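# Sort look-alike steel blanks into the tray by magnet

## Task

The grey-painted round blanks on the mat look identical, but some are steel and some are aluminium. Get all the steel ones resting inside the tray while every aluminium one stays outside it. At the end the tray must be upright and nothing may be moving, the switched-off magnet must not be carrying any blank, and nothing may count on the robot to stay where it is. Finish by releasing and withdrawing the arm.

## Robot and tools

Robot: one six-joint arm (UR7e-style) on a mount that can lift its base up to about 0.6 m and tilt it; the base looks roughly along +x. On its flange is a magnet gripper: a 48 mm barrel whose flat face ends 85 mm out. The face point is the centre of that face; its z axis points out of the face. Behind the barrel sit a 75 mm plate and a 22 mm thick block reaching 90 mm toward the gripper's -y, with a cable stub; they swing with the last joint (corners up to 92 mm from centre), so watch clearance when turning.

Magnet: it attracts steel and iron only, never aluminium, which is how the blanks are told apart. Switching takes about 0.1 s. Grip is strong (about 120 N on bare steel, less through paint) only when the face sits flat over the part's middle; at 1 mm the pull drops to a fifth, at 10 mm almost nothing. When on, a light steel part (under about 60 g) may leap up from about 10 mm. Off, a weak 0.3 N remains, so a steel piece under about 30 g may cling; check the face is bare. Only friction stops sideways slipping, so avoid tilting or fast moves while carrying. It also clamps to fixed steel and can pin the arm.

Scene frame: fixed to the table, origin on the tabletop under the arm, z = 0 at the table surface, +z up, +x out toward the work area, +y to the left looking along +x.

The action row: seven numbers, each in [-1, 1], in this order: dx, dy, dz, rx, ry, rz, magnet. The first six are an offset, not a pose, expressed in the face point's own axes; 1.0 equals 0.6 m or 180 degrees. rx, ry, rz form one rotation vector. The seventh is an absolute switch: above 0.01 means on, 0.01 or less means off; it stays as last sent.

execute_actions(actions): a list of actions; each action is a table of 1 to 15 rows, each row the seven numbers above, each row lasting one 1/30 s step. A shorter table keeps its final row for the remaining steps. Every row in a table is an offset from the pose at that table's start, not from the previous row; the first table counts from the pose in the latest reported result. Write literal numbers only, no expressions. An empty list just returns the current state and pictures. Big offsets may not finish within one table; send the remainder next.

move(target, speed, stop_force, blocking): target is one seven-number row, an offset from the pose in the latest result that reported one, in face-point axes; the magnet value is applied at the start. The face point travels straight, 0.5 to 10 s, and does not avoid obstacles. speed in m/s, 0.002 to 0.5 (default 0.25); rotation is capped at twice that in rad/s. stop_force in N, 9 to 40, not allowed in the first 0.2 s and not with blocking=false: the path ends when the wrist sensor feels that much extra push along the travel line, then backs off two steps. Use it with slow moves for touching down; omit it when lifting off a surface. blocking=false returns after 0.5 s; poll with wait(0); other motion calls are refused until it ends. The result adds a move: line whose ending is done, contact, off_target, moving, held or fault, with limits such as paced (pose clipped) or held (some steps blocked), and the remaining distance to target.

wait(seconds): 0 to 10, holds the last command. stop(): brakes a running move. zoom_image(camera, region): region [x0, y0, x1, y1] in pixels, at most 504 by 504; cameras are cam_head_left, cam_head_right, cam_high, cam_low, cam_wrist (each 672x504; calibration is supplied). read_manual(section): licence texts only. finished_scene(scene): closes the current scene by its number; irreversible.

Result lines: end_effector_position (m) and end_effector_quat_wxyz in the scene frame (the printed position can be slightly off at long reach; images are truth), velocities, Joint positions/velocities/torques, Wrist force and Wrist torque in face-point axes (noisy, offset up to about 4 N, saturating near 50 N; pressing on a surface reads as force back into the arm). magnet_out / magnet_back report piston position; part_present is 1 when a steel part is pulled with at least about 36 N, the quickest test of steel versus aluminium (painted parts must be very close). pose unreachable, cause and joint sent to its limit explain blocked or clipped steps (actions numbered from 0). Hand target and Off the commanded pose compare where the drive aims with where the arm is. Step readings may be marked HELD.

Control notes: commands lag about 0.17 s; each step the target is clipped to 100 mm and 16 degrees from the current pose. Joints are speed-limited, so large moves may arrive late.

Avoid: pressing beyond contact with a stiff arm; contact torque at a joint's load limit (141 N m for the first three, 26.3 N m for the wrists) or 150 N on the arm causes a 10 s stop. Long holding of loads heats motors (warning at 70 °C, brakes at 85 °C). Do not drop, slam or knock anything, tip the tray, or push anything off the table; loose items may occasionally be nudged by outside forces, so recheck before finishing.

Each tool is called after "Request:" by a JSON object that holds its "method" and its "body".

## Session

Request:
{"method": "execute_actions", "body": {"actions": []}}

Scene clock: 0.00 s.
end_effector_position=(+0.5130, +0.3556, +0.3846) magnet_out=0 magnet_back=1 part_present=0 end_effector_quat_wxyz=(-0.084, +0.023, +0.962, -0.259) end_effector_velocity=(-0.000, -0.000, -0.000) end_effector_angular_velocity=(-0.001, +0.002, -0.001)
Joint positions: [-0.067 -1.442  1.371 -1.257 -1.34   2.915]
Joint velocities: [ 0.001  0.     0.     0.002 -0.001  0.   ]
Joint torques (N m, as the arm reports them, + toward a larger angle): no reading
Wrist force (N, on the end effector, along its own x y z axes, offset not removed): no reading
Wrist torque (N m, same axes, about the end effector's origin, offset not removed): no reading
Hand target: +0.513, +0.356, +0.385; -0.084, +0.023, +0.962, -0.259
camera_calibration (this result's frames):
cam_wrist: T_world_to_cam=[[-0.986778, 0.114125, 0.115085, 0.431681], [0.0887043, 0.974555, -0.205848, -0.271208], [-0.135649, -0.192918, -0.971793, 0.600508], [0, 0, 0, 1]] pos_world=[0.531489, 0.33089, 0.478062]

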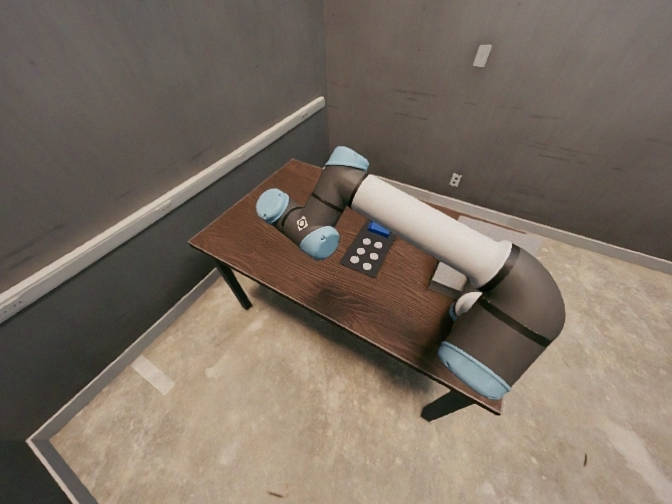

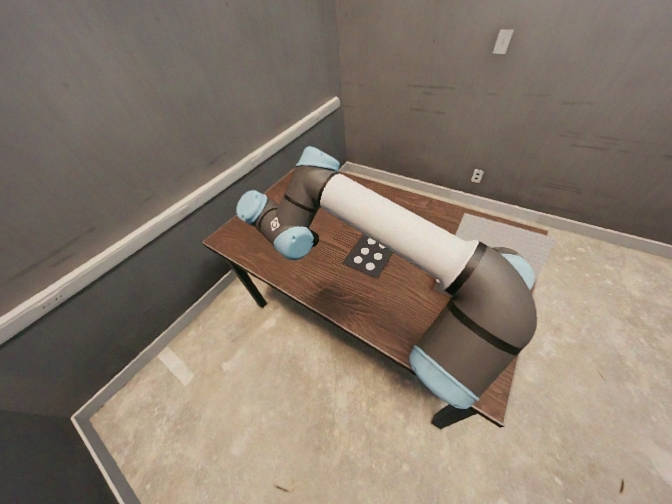

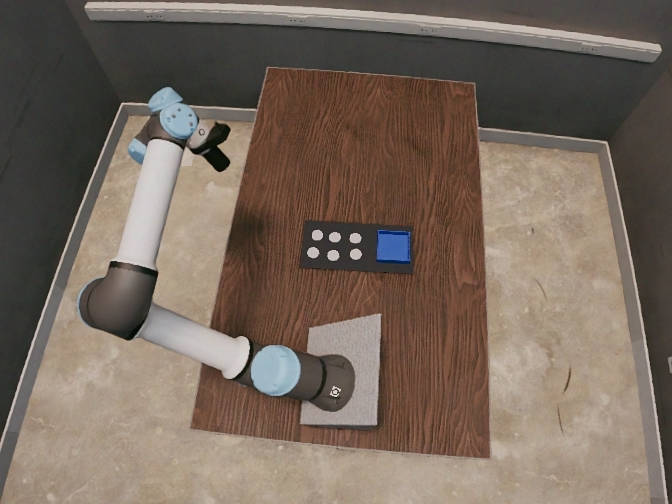

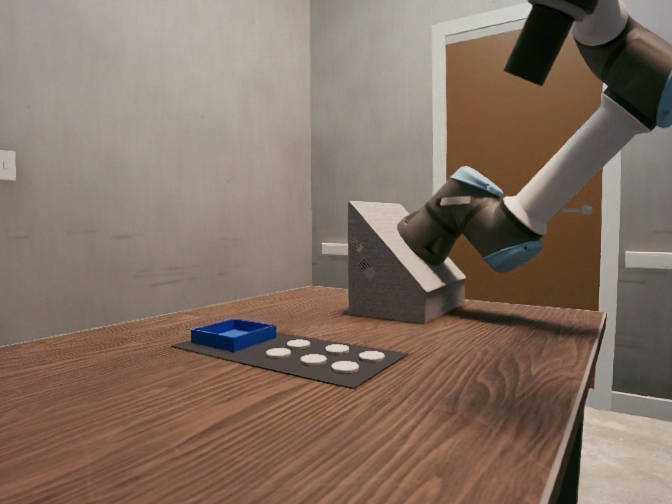

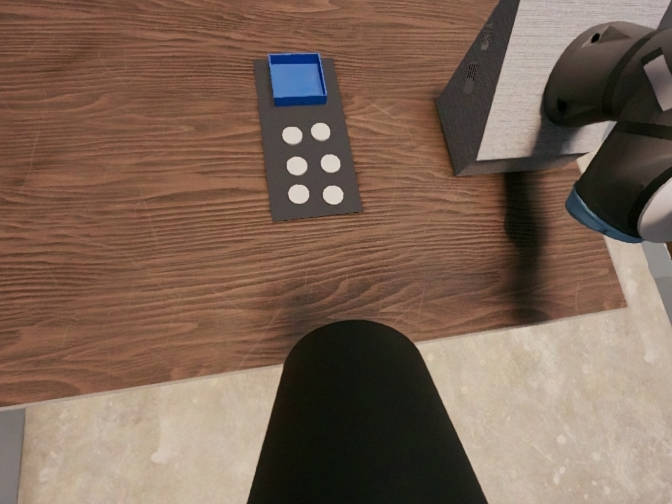

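Request:
{"method": "move", "body": {"target": [-0.0425,-0.2095,0.556,-0.167,-0.0542,-0.0148,0], "speed": 0.3}}

Scene clock: 6.80 s.
end_effector_position=(+0.4794, +0.0803, +0.1597) magnet_out=0 magnet_back=1 part_present=0 end_effector_quat_wxyz=(-0.000, +0.000, +1.000, -0.000) end_effector_velocity=(+0.001, -0.002, -0.001) end_effector_angular_velocity=(+0.002, -0.002, +0.001)
Joint positions: [-0.337 -1.173  2.16  -2.126 -0.874  2.542]
Joint velocities: [-0.     0.007 -0.001 -0.007  0.003 -0.001]
Joint torques (N m, as the arm reports them, + toward a larger angle): [-33.82  -1.09 -10.42  -4.98   1.67  -1.93]
Wrist force (N, on the end effector, along its own x y z axes, offset not removed): [-1.0 -0.8 -0.4]
Wrist torque (N m, same axes, about the end effector's origin, offset not removed): [-0.08 0.05 0.09]
Hand target: +0.479, +0.080, +0.160; +0.000, -0.000, +1.000, -0.000
Off the commanded pose: 0.001 m, 0 deg.
move: done
camera_calibration (this result's frames):
cam_wrist: T_world_to_cam=[[-0.999039, 0.0402824, -0.0172911, 0.488772], [0.0325835, 0.94624, 0.321821, -0.101337], [0.0293253, 0.320948, -0.946643, 0.199886], [0, 0, 0, 1]] pos_world=[0.485742, 0.0120468, 0.230284]

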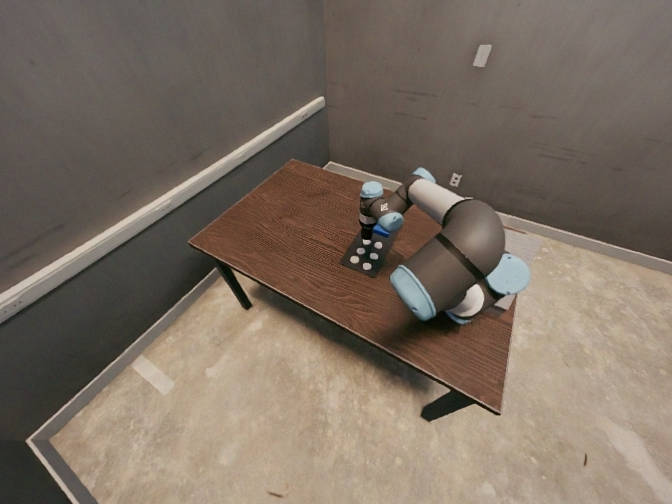

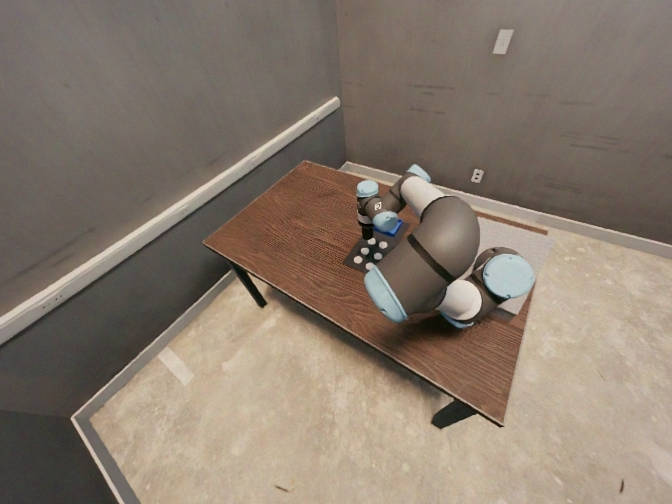

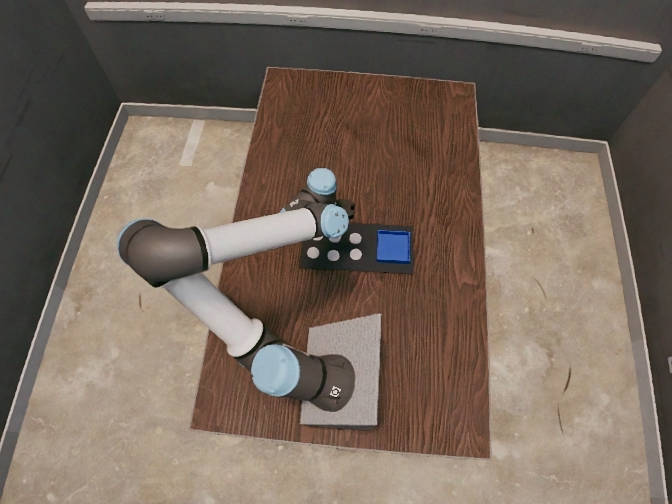

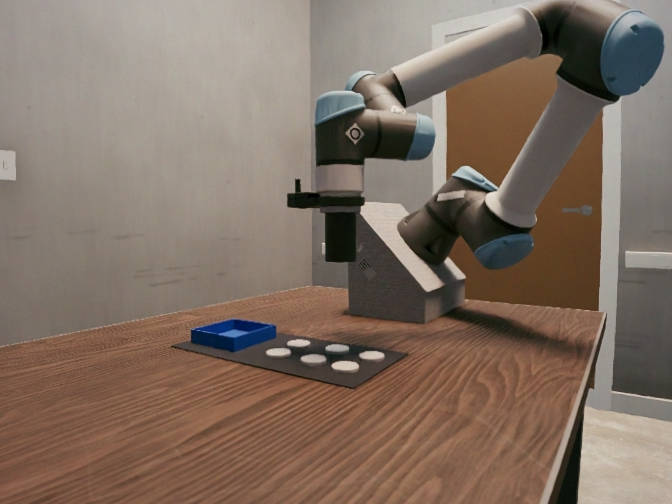

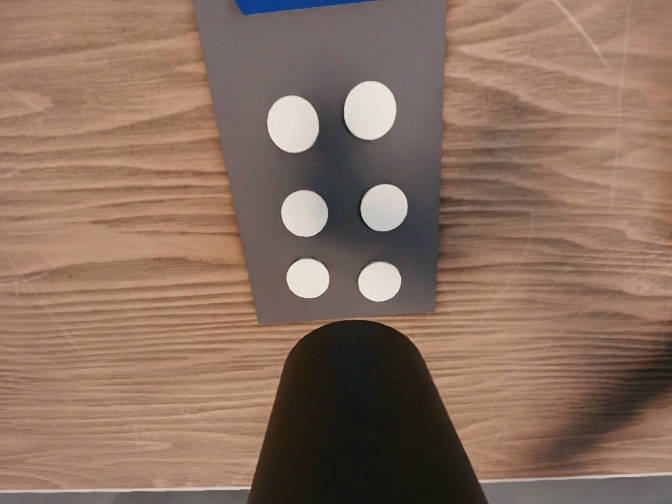

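Request:
{"method": "move", "body": {"target": [0.0507,0.0612,0.2245,0,0,0,0], "speed": 0.25}}

Scene clock: 13.13 s.
end_effector_position=(+0.4490, +0.1170, +0.0254) magnet_out=0 magnet_back=1 part_present=0 end_effector_quat_wxyz=(-0.000, -0.000, +1.000, -0.000) end_effector_velocity=(+0.001, -0.000, -0.002) end_effector_angular_velocity=(-0.003, -0.006, -0.001)
Joint positions: [-0.104 -0.997  2.297 -2.638 -0.798  2.839]
Joint velocities: [ 0.004  0.007  0.    -0.021 -0.001  0.013]
Joint torques (N m, as the arm reports them, + toward a larger angle): [-20.51 -10.88  -2.67  -5.1    1.76   2.56]
Wrist force (N, on the end effector, along its own x y z axes, offset not removed): [-2.0 1.9 -0.3]
Wrist torque (N m, same axes, about the end effector's origin, offset not removed): [0.38 -0.11 0.10]
Hand target: +0.449, +0.117, +0.025; +0.000, +0.000, +1.000, -0.000
Off the commanded pose: 0.000 m, 0 deg.
move: done
camera_calibration (this result's frames):
cam_wrist: T_world_to_cam=[[-0.999048, 0.0402227, -0.0169176, 0.454622], [0.0326482, 0.946252, 0.321779, -0.091907], [0.0289511, 0.320921, -0.946664, 0.0620322], [0, 0, 0, 1]] pos_world=[0.455393, 0.0487736, 0.0959885]

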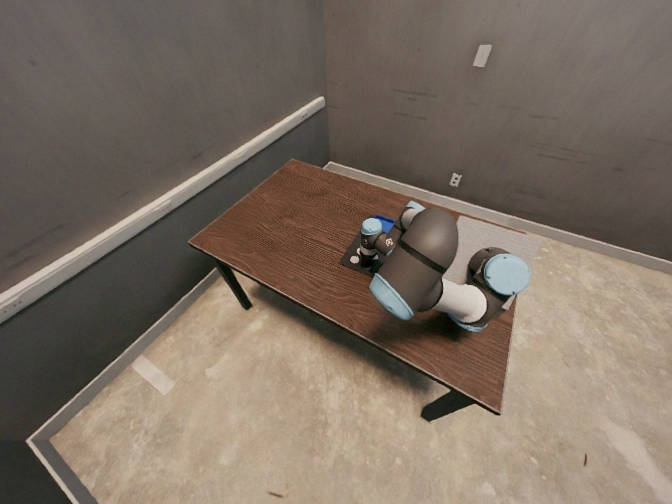

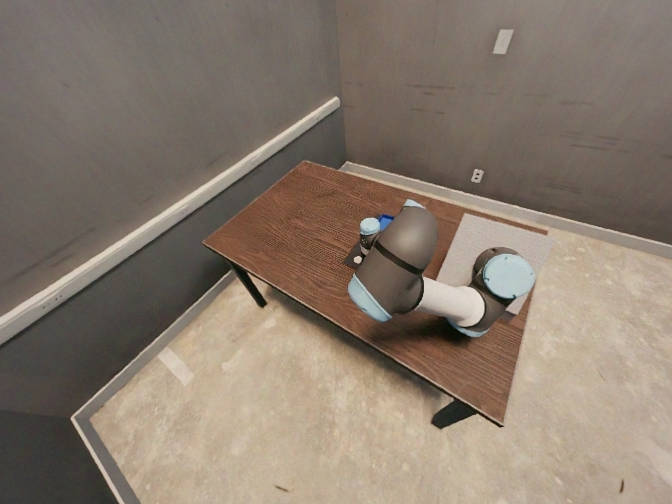

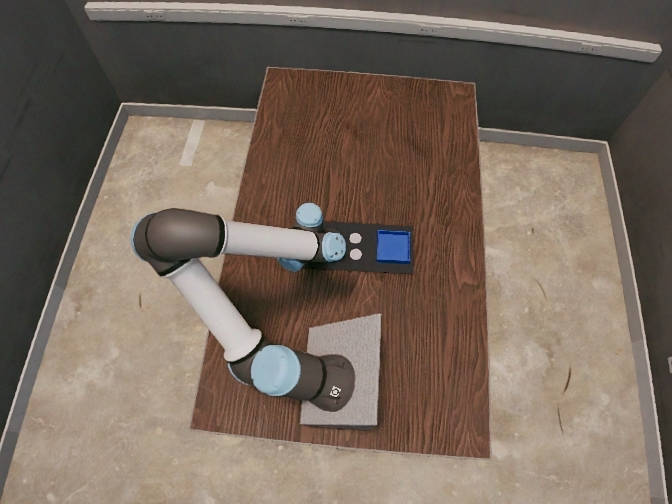

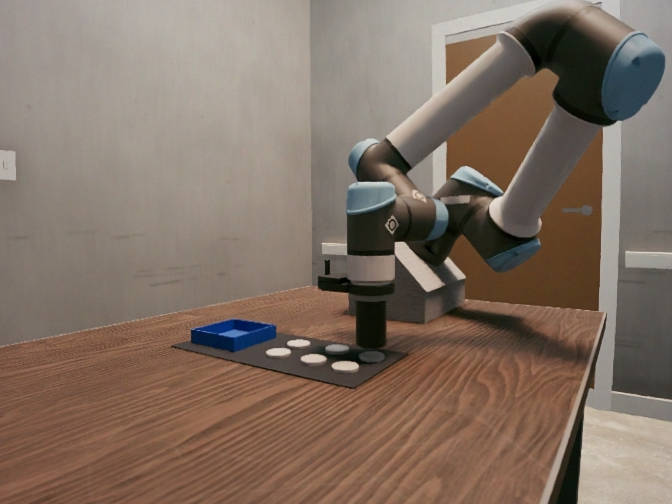

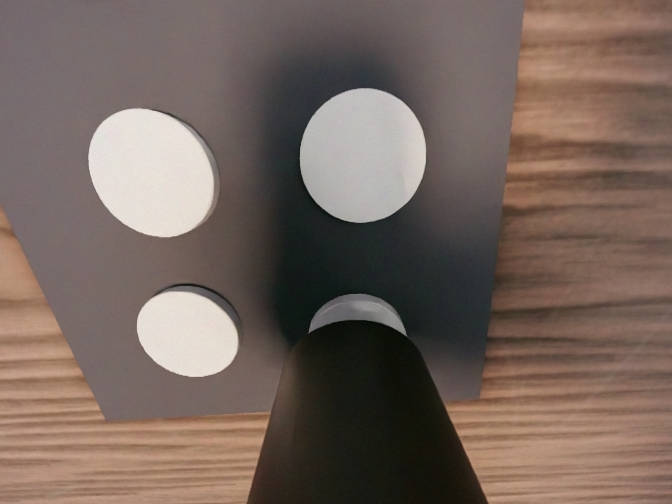

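Request:
{"method": "move", "body": {"target": [0.003,-0.0023,0.0248,0,0,0,0], "speed": 0.04}}

Request:
{"method": "execute_actions", "body": {"actions": [[[0,0,0,0,0,0,1],[0,0,0,0,0,0,1],[0,0,0,0,0,0,1],[0,0,0,0,0,0,1],[0,0,0,0,0,0,1],[0,0,-0.002,0,0,0,1],[0,0,-0.004,0,0,0,1],[0,0,-0.008,0,0,0,1],[0,0,-0.012,0,0,0,1],[0,0,-0.016,0,0,0,1]]]}}

Scene clock: 16.57 s.
end_effector_position=(+0.4472, +0.1157, +0.0108) magnet_out=0 magnet_back=1 part_present=0 end_effector_quat_wxyz=(-0.000, -0.000, +1.000, -0.000) end_effector_velocity=(+0.000, -0.001, -0.002) end_effector_angular_velocity=(-0.000, -0.003, -0.001)
Joint positions: [-0.084 -0.958  2.298 -2.698 -0.793  2.867]
Joint velocities: [ 0.001  0.007  0.    -0.012  0.001  0.005]
Joint torques (N m, as the arm reports them, + toward a larger angle): [-20.69  -7.76  -3.57  -4.54   1.72   2.01]
Wrist force (N, on the end effector, along its own x y z axes, offset not removed): [-0.8 -1.5 -1.6]
Wrist torque (N m, same axes, about the end effector's origin, offset not removed): [-0.04 0.04 0.19]
Hand target: +0.447, +0.116, +0.011; -0.000, -0.000, +1.000, -0.000
Off the commanded pose: 0.000 m, 0 deg.
move: done
camera_calibration (this result's frames):
cam_wrist: T_world_to_cam=[[-0.999049, 0.0402196, -0.0168606, 0.452641], [0.0326638, 0.946254, 0.321771, -0.0858934], [0.0288959, 0.320914, -0.946667, 0.0487387], [0, 0, 0, 1]] pos_world=[0.453608, 0.0474309, 0.0814092]

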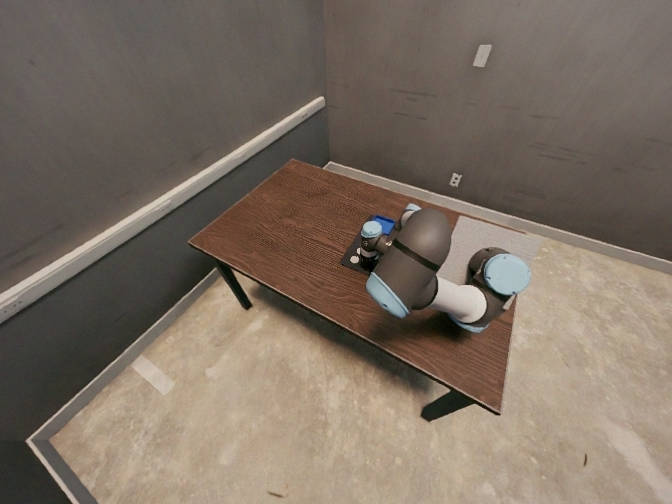

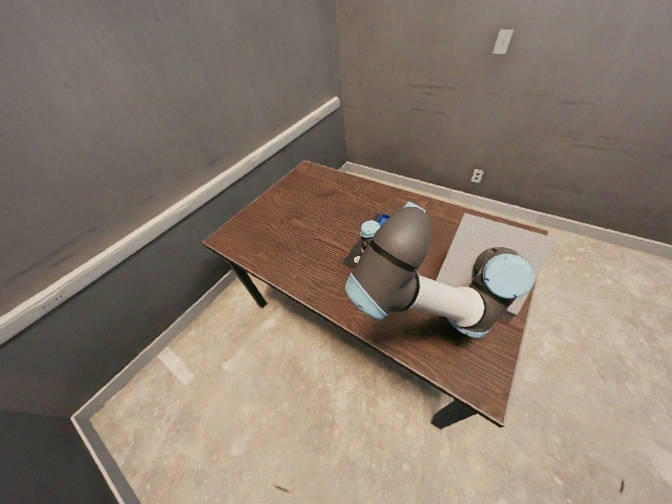

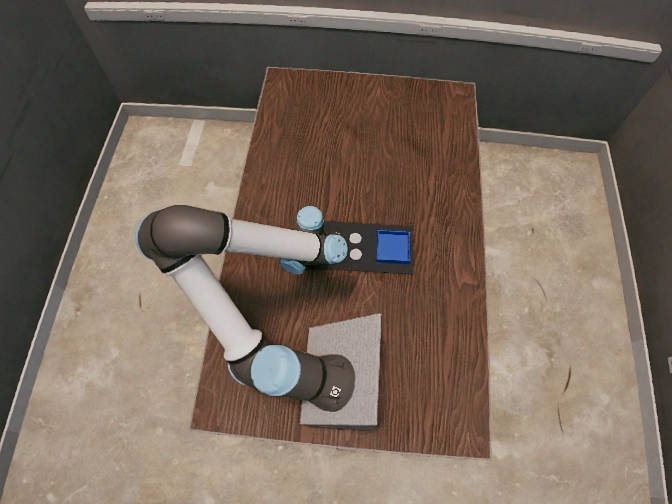

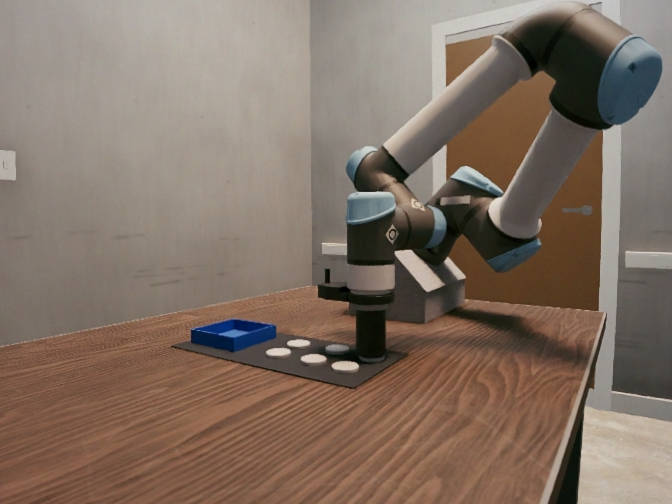

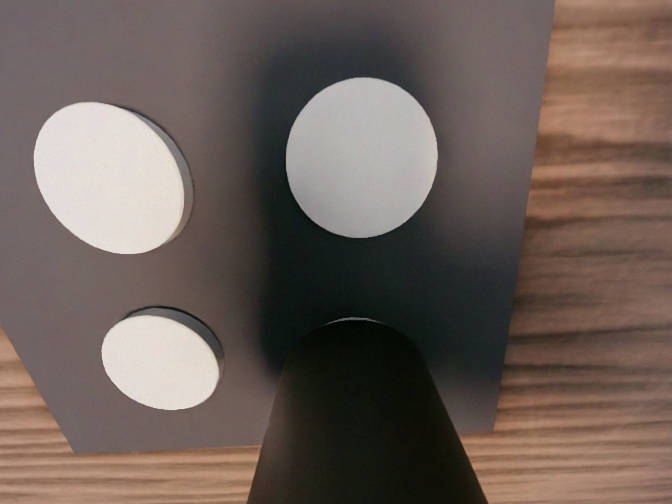

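Scene clock: 17.07 s.
end_effector_position=(+0.4473, +0.1157, +0.0183) magnet_out=1 magnet_back=0 part_present=0 end_effector_quat_wxyz=(-0.000, -0.000, +1.000, -0.000) end_effector_velocity=(+0.000, -0.000, +0.018) end_effector_angular_velocity=(-0.001, +0.001, +0.000)
Joint positions: [-0.096 -0.978  2.3   -2.669 -0.796  2.851]
Joint velocities: [-0.029 -0.046  0.004  0.07  -0.007 -0.04 ]
Joint torques (N m, as the arm reports them, + toward a larger angle): [-34.24 -36.13  -2.93   0.61  -1.73  -1.56]
Wrist force (N, on the end effector, along its own x y z axes, offset not removed): [-0.6 0.6 1.3]
Wrist torque (N m, same axes, about the end effector's origin, offset not removed): [0.22 0.13 0.02]
Hand target: +0.447, +0.116, +0.020; -0.000, -0.000, +1.000, -0.000
Off the commanded pose: 0.002 m, 0 deg.
Step readings (end_effector_position):
0: (+0.4472, +0.1157, +0.0108)
1: (+0.4472, +0.1157, +0.0107)
2: (+0.4472, +0.1157, +0.0107)
4: (+0.4472, +0.1157, +0.0107)
8: (+0.4472, +0.1157, +0.0112)
15: end_effector_position above
camera_calibration (this result's frames):
cam_wrist: T_world_to_cam=[[-0.999042, 0.0402431, -0.0171943, 0.452794], [0.0325791, 0.946258, 0.321766, -0.0882691], [0.0292192, 0.320898, -0.946663, 0.0556688], [0, 0, 0, 1]] pos_world=[0.453609, 0.0474395, 0.0888871]

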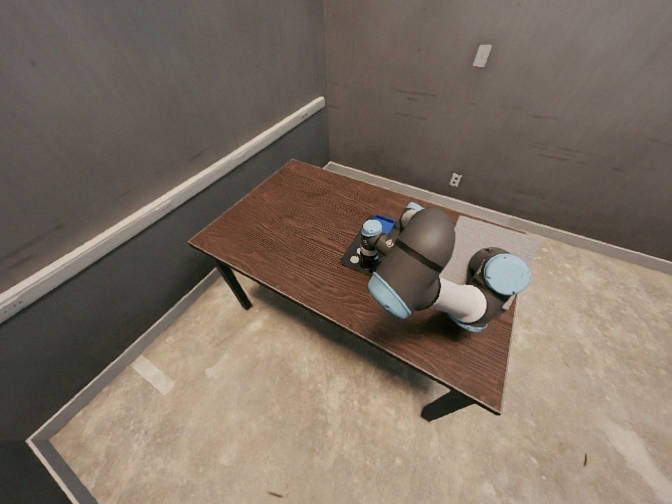

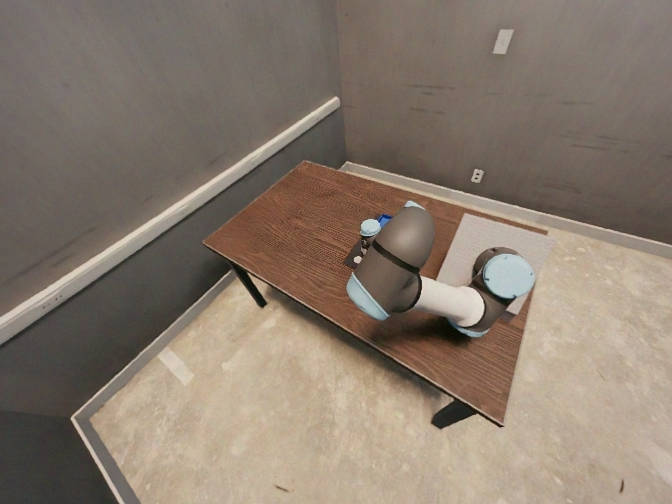

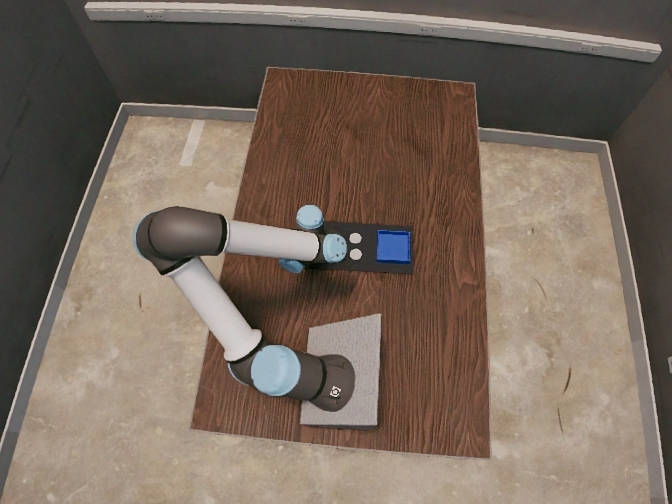

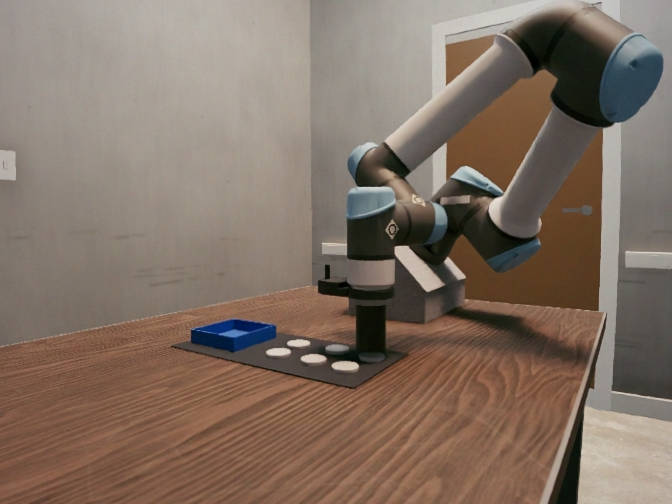

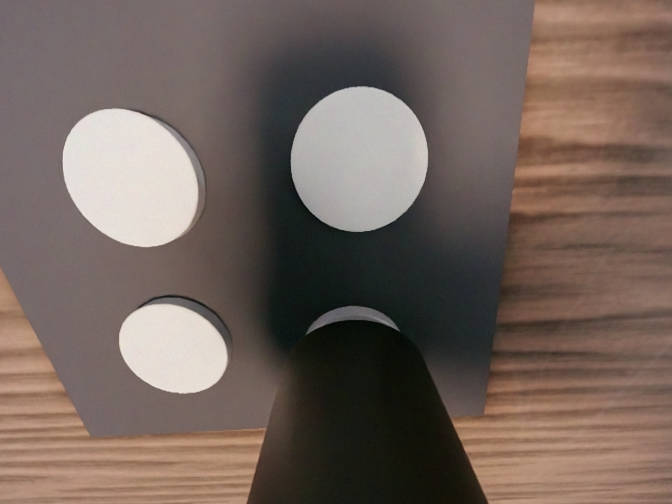

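P6 (0.447,0.116) is aluminium. Corrected targets: P5(0.514,0.110) P3(0.513,0.048) P4(0.444,0.046) P1(0.516,-0.023) P2(0.456,-0.030). Now P5.

Request:
{"method": "move", "body": {"target": [-0.1112,-0.0095,0.013,0,0,0,0], "speed": 0.15}}

Request:
{"method": "execute_actions", "body": {"actions": [[[0,0,0,0,0,0,1],[0,0,0,0,0,0,1],[0,0,0,0,0,0,1],[0,0,0,0,0,0,1],[0,0,0,0,0,0,1],[0,0,-0.002,0,0,0,1],[0,0,-0.004,0,0,0,1],[0,0,-0.008,0,0,0,1],[0,0,-0.012,0,0,0,1],[0,0,-0.016,0,0,0,1]]]}}

Scene clock: 20.70 s.
end_effector_position=(+0.5137, +0.1099, +0.0105) magnet_out=0 magnet_back=1 part_present=0 end_effector_quat_wxyz=(-0.000, -0.000, +1.000, -0.000) end_effector_velocity=(+0.002, -0.000, -0.001) end_effector_angular_velocity=(+0.000, +0.001, -0.001)
Joint positions: [-0.066 -0.882  2.11  -2.604 -0.789  2.893]
Joint velocities: [ 0.001  0.004 -0.006  0.002  0.     0.002]
Joint torques (N m, as the arm reports them, + toward a larger angle): [-24.45 -11.38 -17.25   0.47   1.79   2.31]
Wrist force (N, on the end effector, along its own x y z axes, offset not removed): [-4.0 0.6 0.8]
Wrist torque (N m, same axes, about the end effector's origin, offset not removed): [0.06 0.38 0.08]
Hand target: +0.514, +0.110, +0.010; -0.000, -0.000, +1.000, -0.000
Off the commanded pose: 0.000 m, 0 deg.
move: done
camera_calibration (this result's frames):
cam_wrist: T_world_to_cam=[[-0.99904, 0.0402472, -0.0172789, 0.5193], [0.032557, 0.946273, 0.321726, -0.0824321], [0.0292991, 0.320854, -0.946675, 0.0482277], [0, 0, 0, 1]] pos_world=[0.520073, 0.0416289, 0.0811494]

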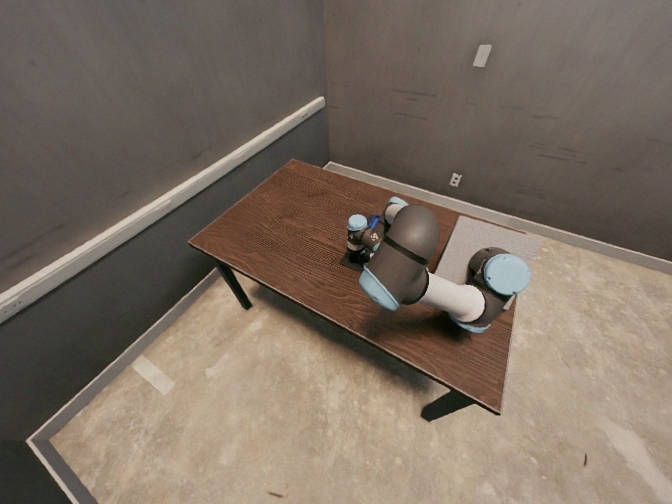

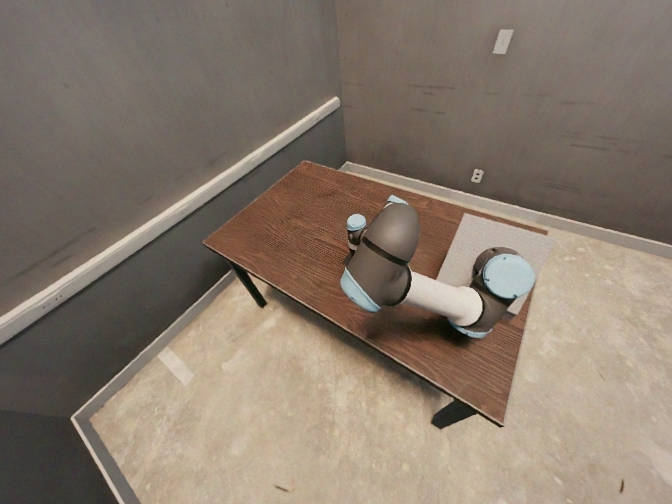

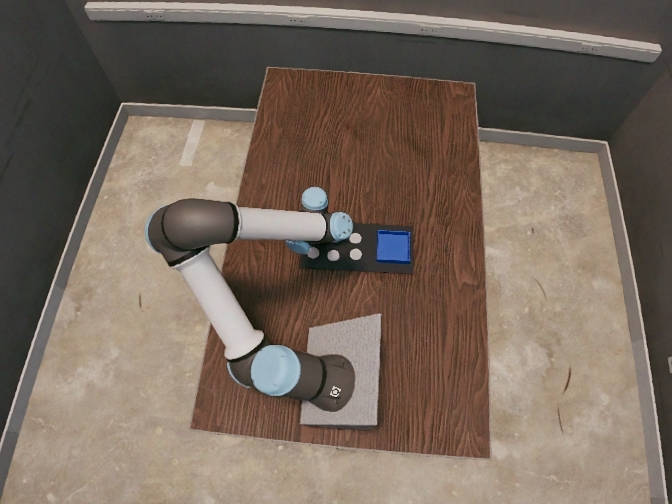

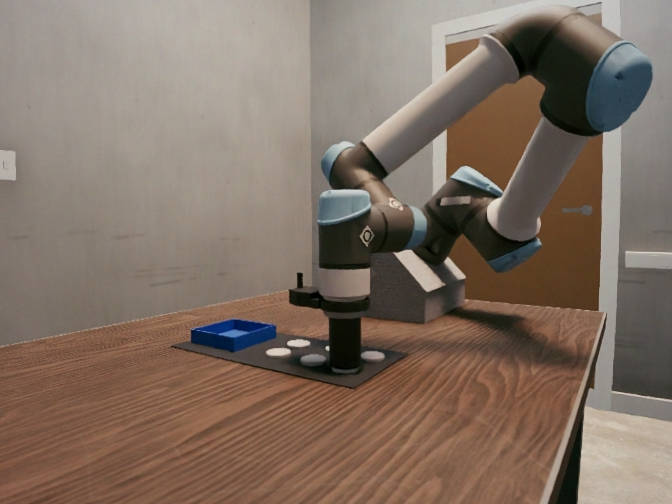

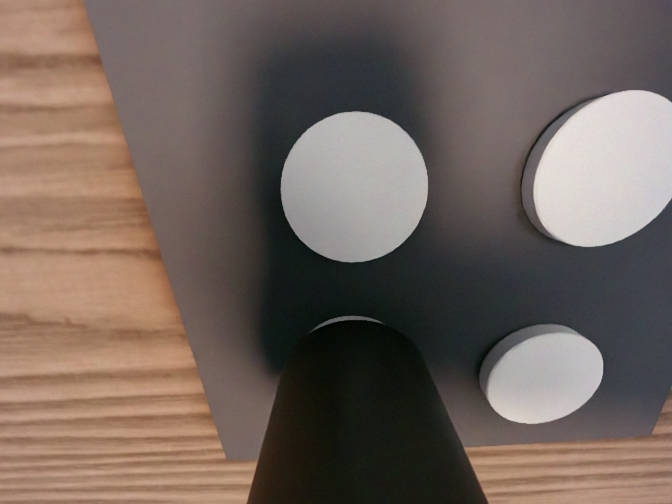

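Scene clock: 21.20 s.
end_effector_position=(+0.5138, +0.1099, +0.0180) magnet_out=1 magnet_back=0 part_present=1 end_effector_quat_wxyz=(+0.000, -0.000, +1.000, -0.000) end_effector_velocity=(+0.000, -0.001, +0.018) end_effector_angular_velocity=(-0.001, -0.000, -0.001)
Joint positions: [-0.076 -0.898  2.112 -2.58  -0.791  2.878]
Joint velocities: [-0.026 -0.038  0.004  0.058 -0.006 -0.034]
Joint torques (N m, as the arm reports them, + toward a larger angle): [-40.71 -38.65  -3.03   0.41  -1.76  -2.16]
Wrist force (N, on the end effector, along its own x y z axes, offset not removed): [-0.1 -1.2 -2.0]
Wrist torque (N m, same axes, about the end effector's origin, offset not removed): [-0.17 -0.05 -0.14]
Hand target: +0.514, +0.110, +0.020; -0.000, -0.000, +1.000, -0.000
Off the commanded pose: 0.002 m, 0 deg.
Step readings (end_effector_position):
0: (+0.5137, +0.1099, +0.0105)
1: (+0.5138, +0.1099, +0.0105)
2: (+0.5138, +0.1099, +0.0105)
4: (+0.5138, +0.1099, +0.0105)
8: (+0.5138, +0.1099, +0.0109)
15: end_effector_position above
camera_calibration (this result's frames):
cam_wrist: T_world_to_cam=[[-0.999036, 0.0402684, -0.017501, 0.519454], [0.032505, 0.946266, 0.321752, -0.0848296], [0.029517, 0.320873, -0.946662, 0.0552082], [0, 0, 0, 1]] pos_world=[0.520081, 0.0416389, 0.0886486]

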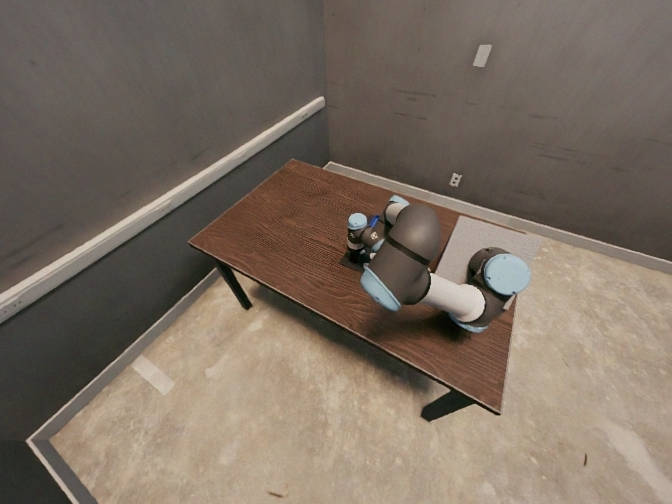

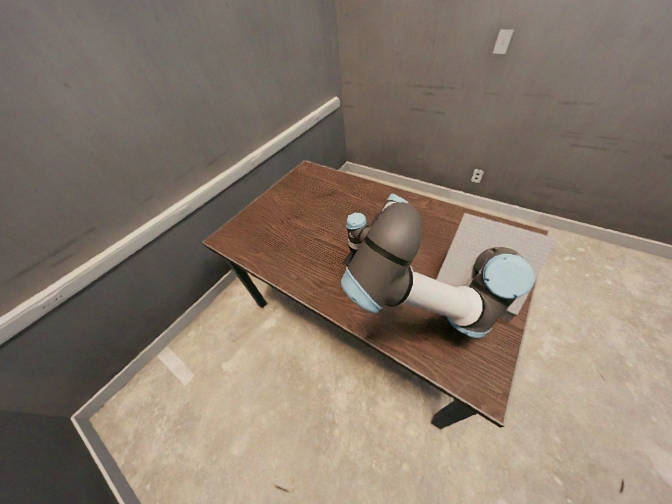

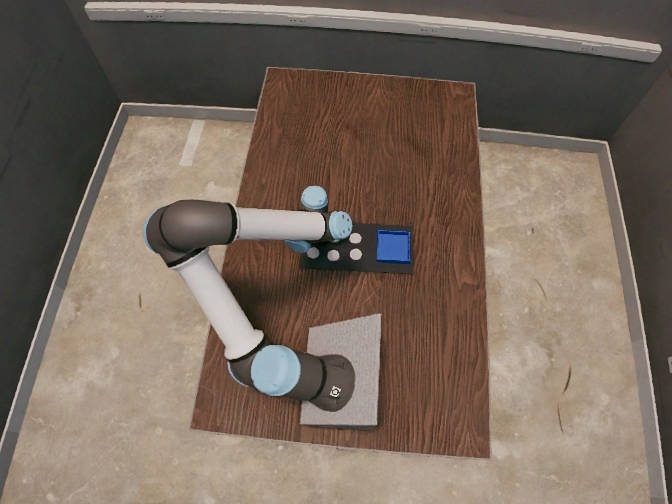

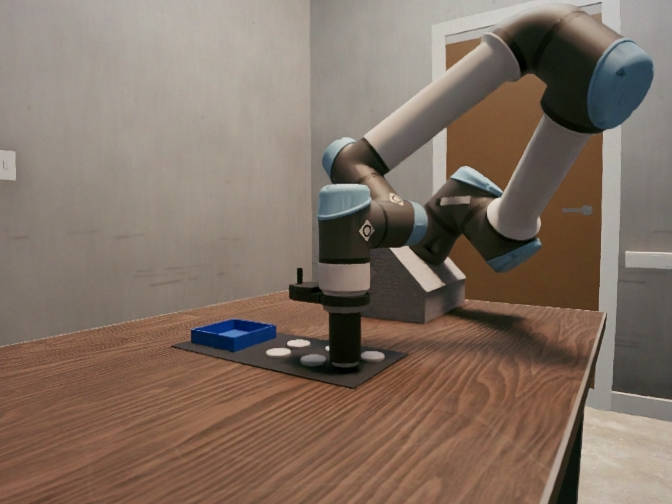

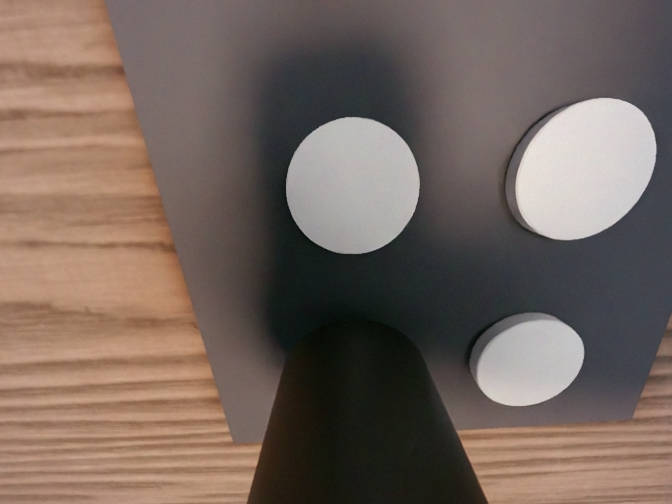

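P5 is steel (held). Tray centre ≈ (0.49,-0.15). Go view at (0.49,-0.13,0.08).

Request:
{"method": "move", "body": {"target": [0.0397,-0.4,-0.1033,0,0,0,1], "speed": 0.25}}

Scene clock: 23.97 s.
end_effector_position=(+0.4895, -0.1295, +0.0797) magnet_out=1 magnet_back=0 part_present=1 end_effector_quat_wxyz=(-0.000, -0.000, +1.000, +0.000) end_effector_velocity=(+0.000, -0.003, +0.001) end_effector_angular_velocity=(+0.001, -0.001, -0.000)
Joint positions: [-0.489 -0.636  2.017 -2.415 -0.944  2.372]
Joint velocities: [-0.004  0.004 -0.004  0.003 -0.001 -0.005]
Joint torques (N m, as the arm reports them, + toward a larger angle): [-40.33 -18.06 -20.76   0.13  -1.28  -1.7 ]
Wrist force (N, on the end effector, along its own x y z axes, offset not removed): [1.0 -0.9 -0.7]
Wrist torque (N m, same axes, about the end effector's origin, offset not removed): [0.09 -0.16 0.03]
Hand target: +0.490, -0.130, +0.080; -0.000, -0.000, +1.000, +0.000
Off the commanded pose: 0.001 m, 0 deg.
move: done
camera_calibration (this result's frames):
cam_wrist: T_world_to_cam=[[-0.999044, 0.0401917, -0.0172024, 0.5059], [0.0325104, 0.94607, 0.322327, 0.12256], [0.0292296, 0.32146, -0.946472, 0.191321], [0, 0, 0, 1]] pos_world=[0.49584, -0.197785, 0.150278]

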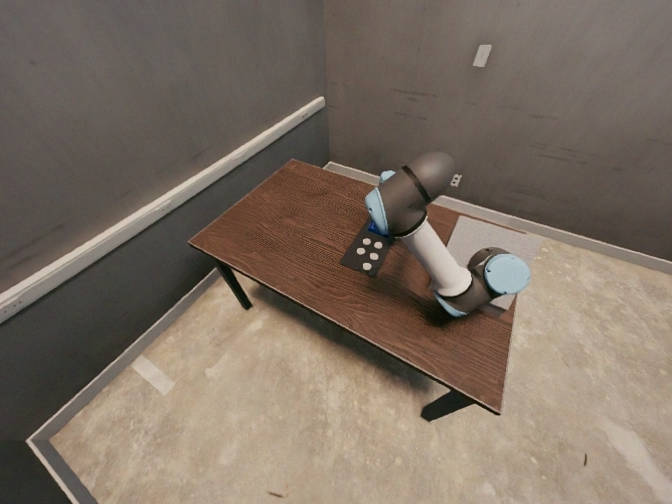

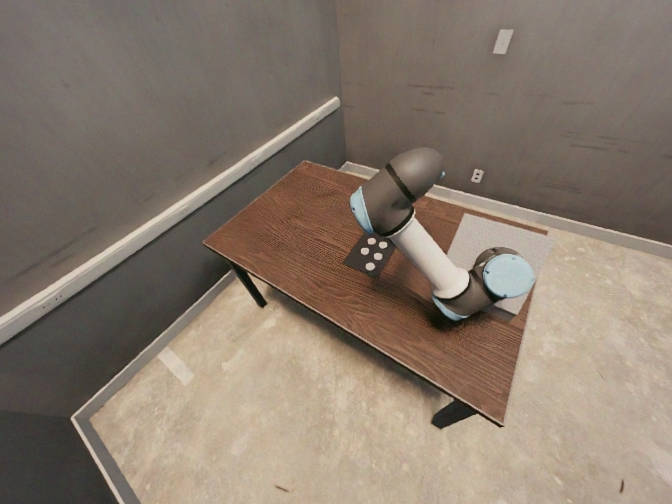

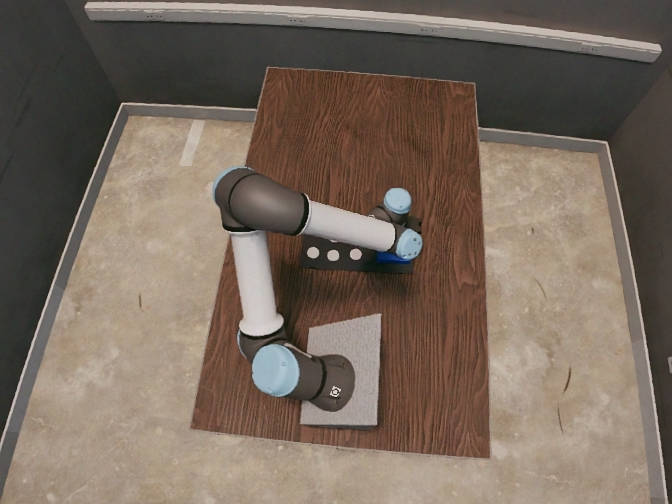

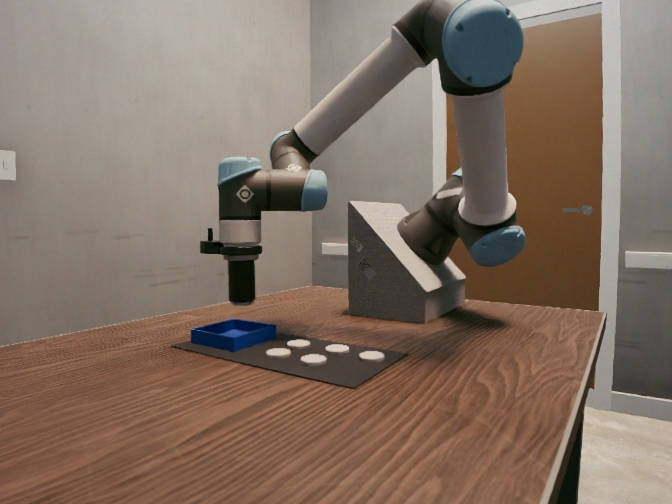

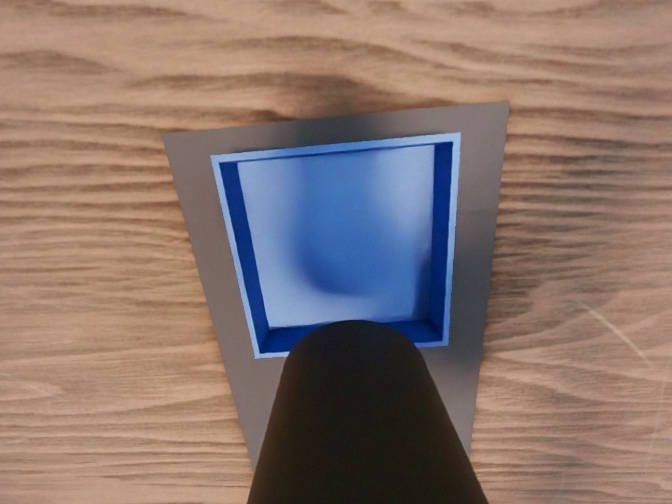

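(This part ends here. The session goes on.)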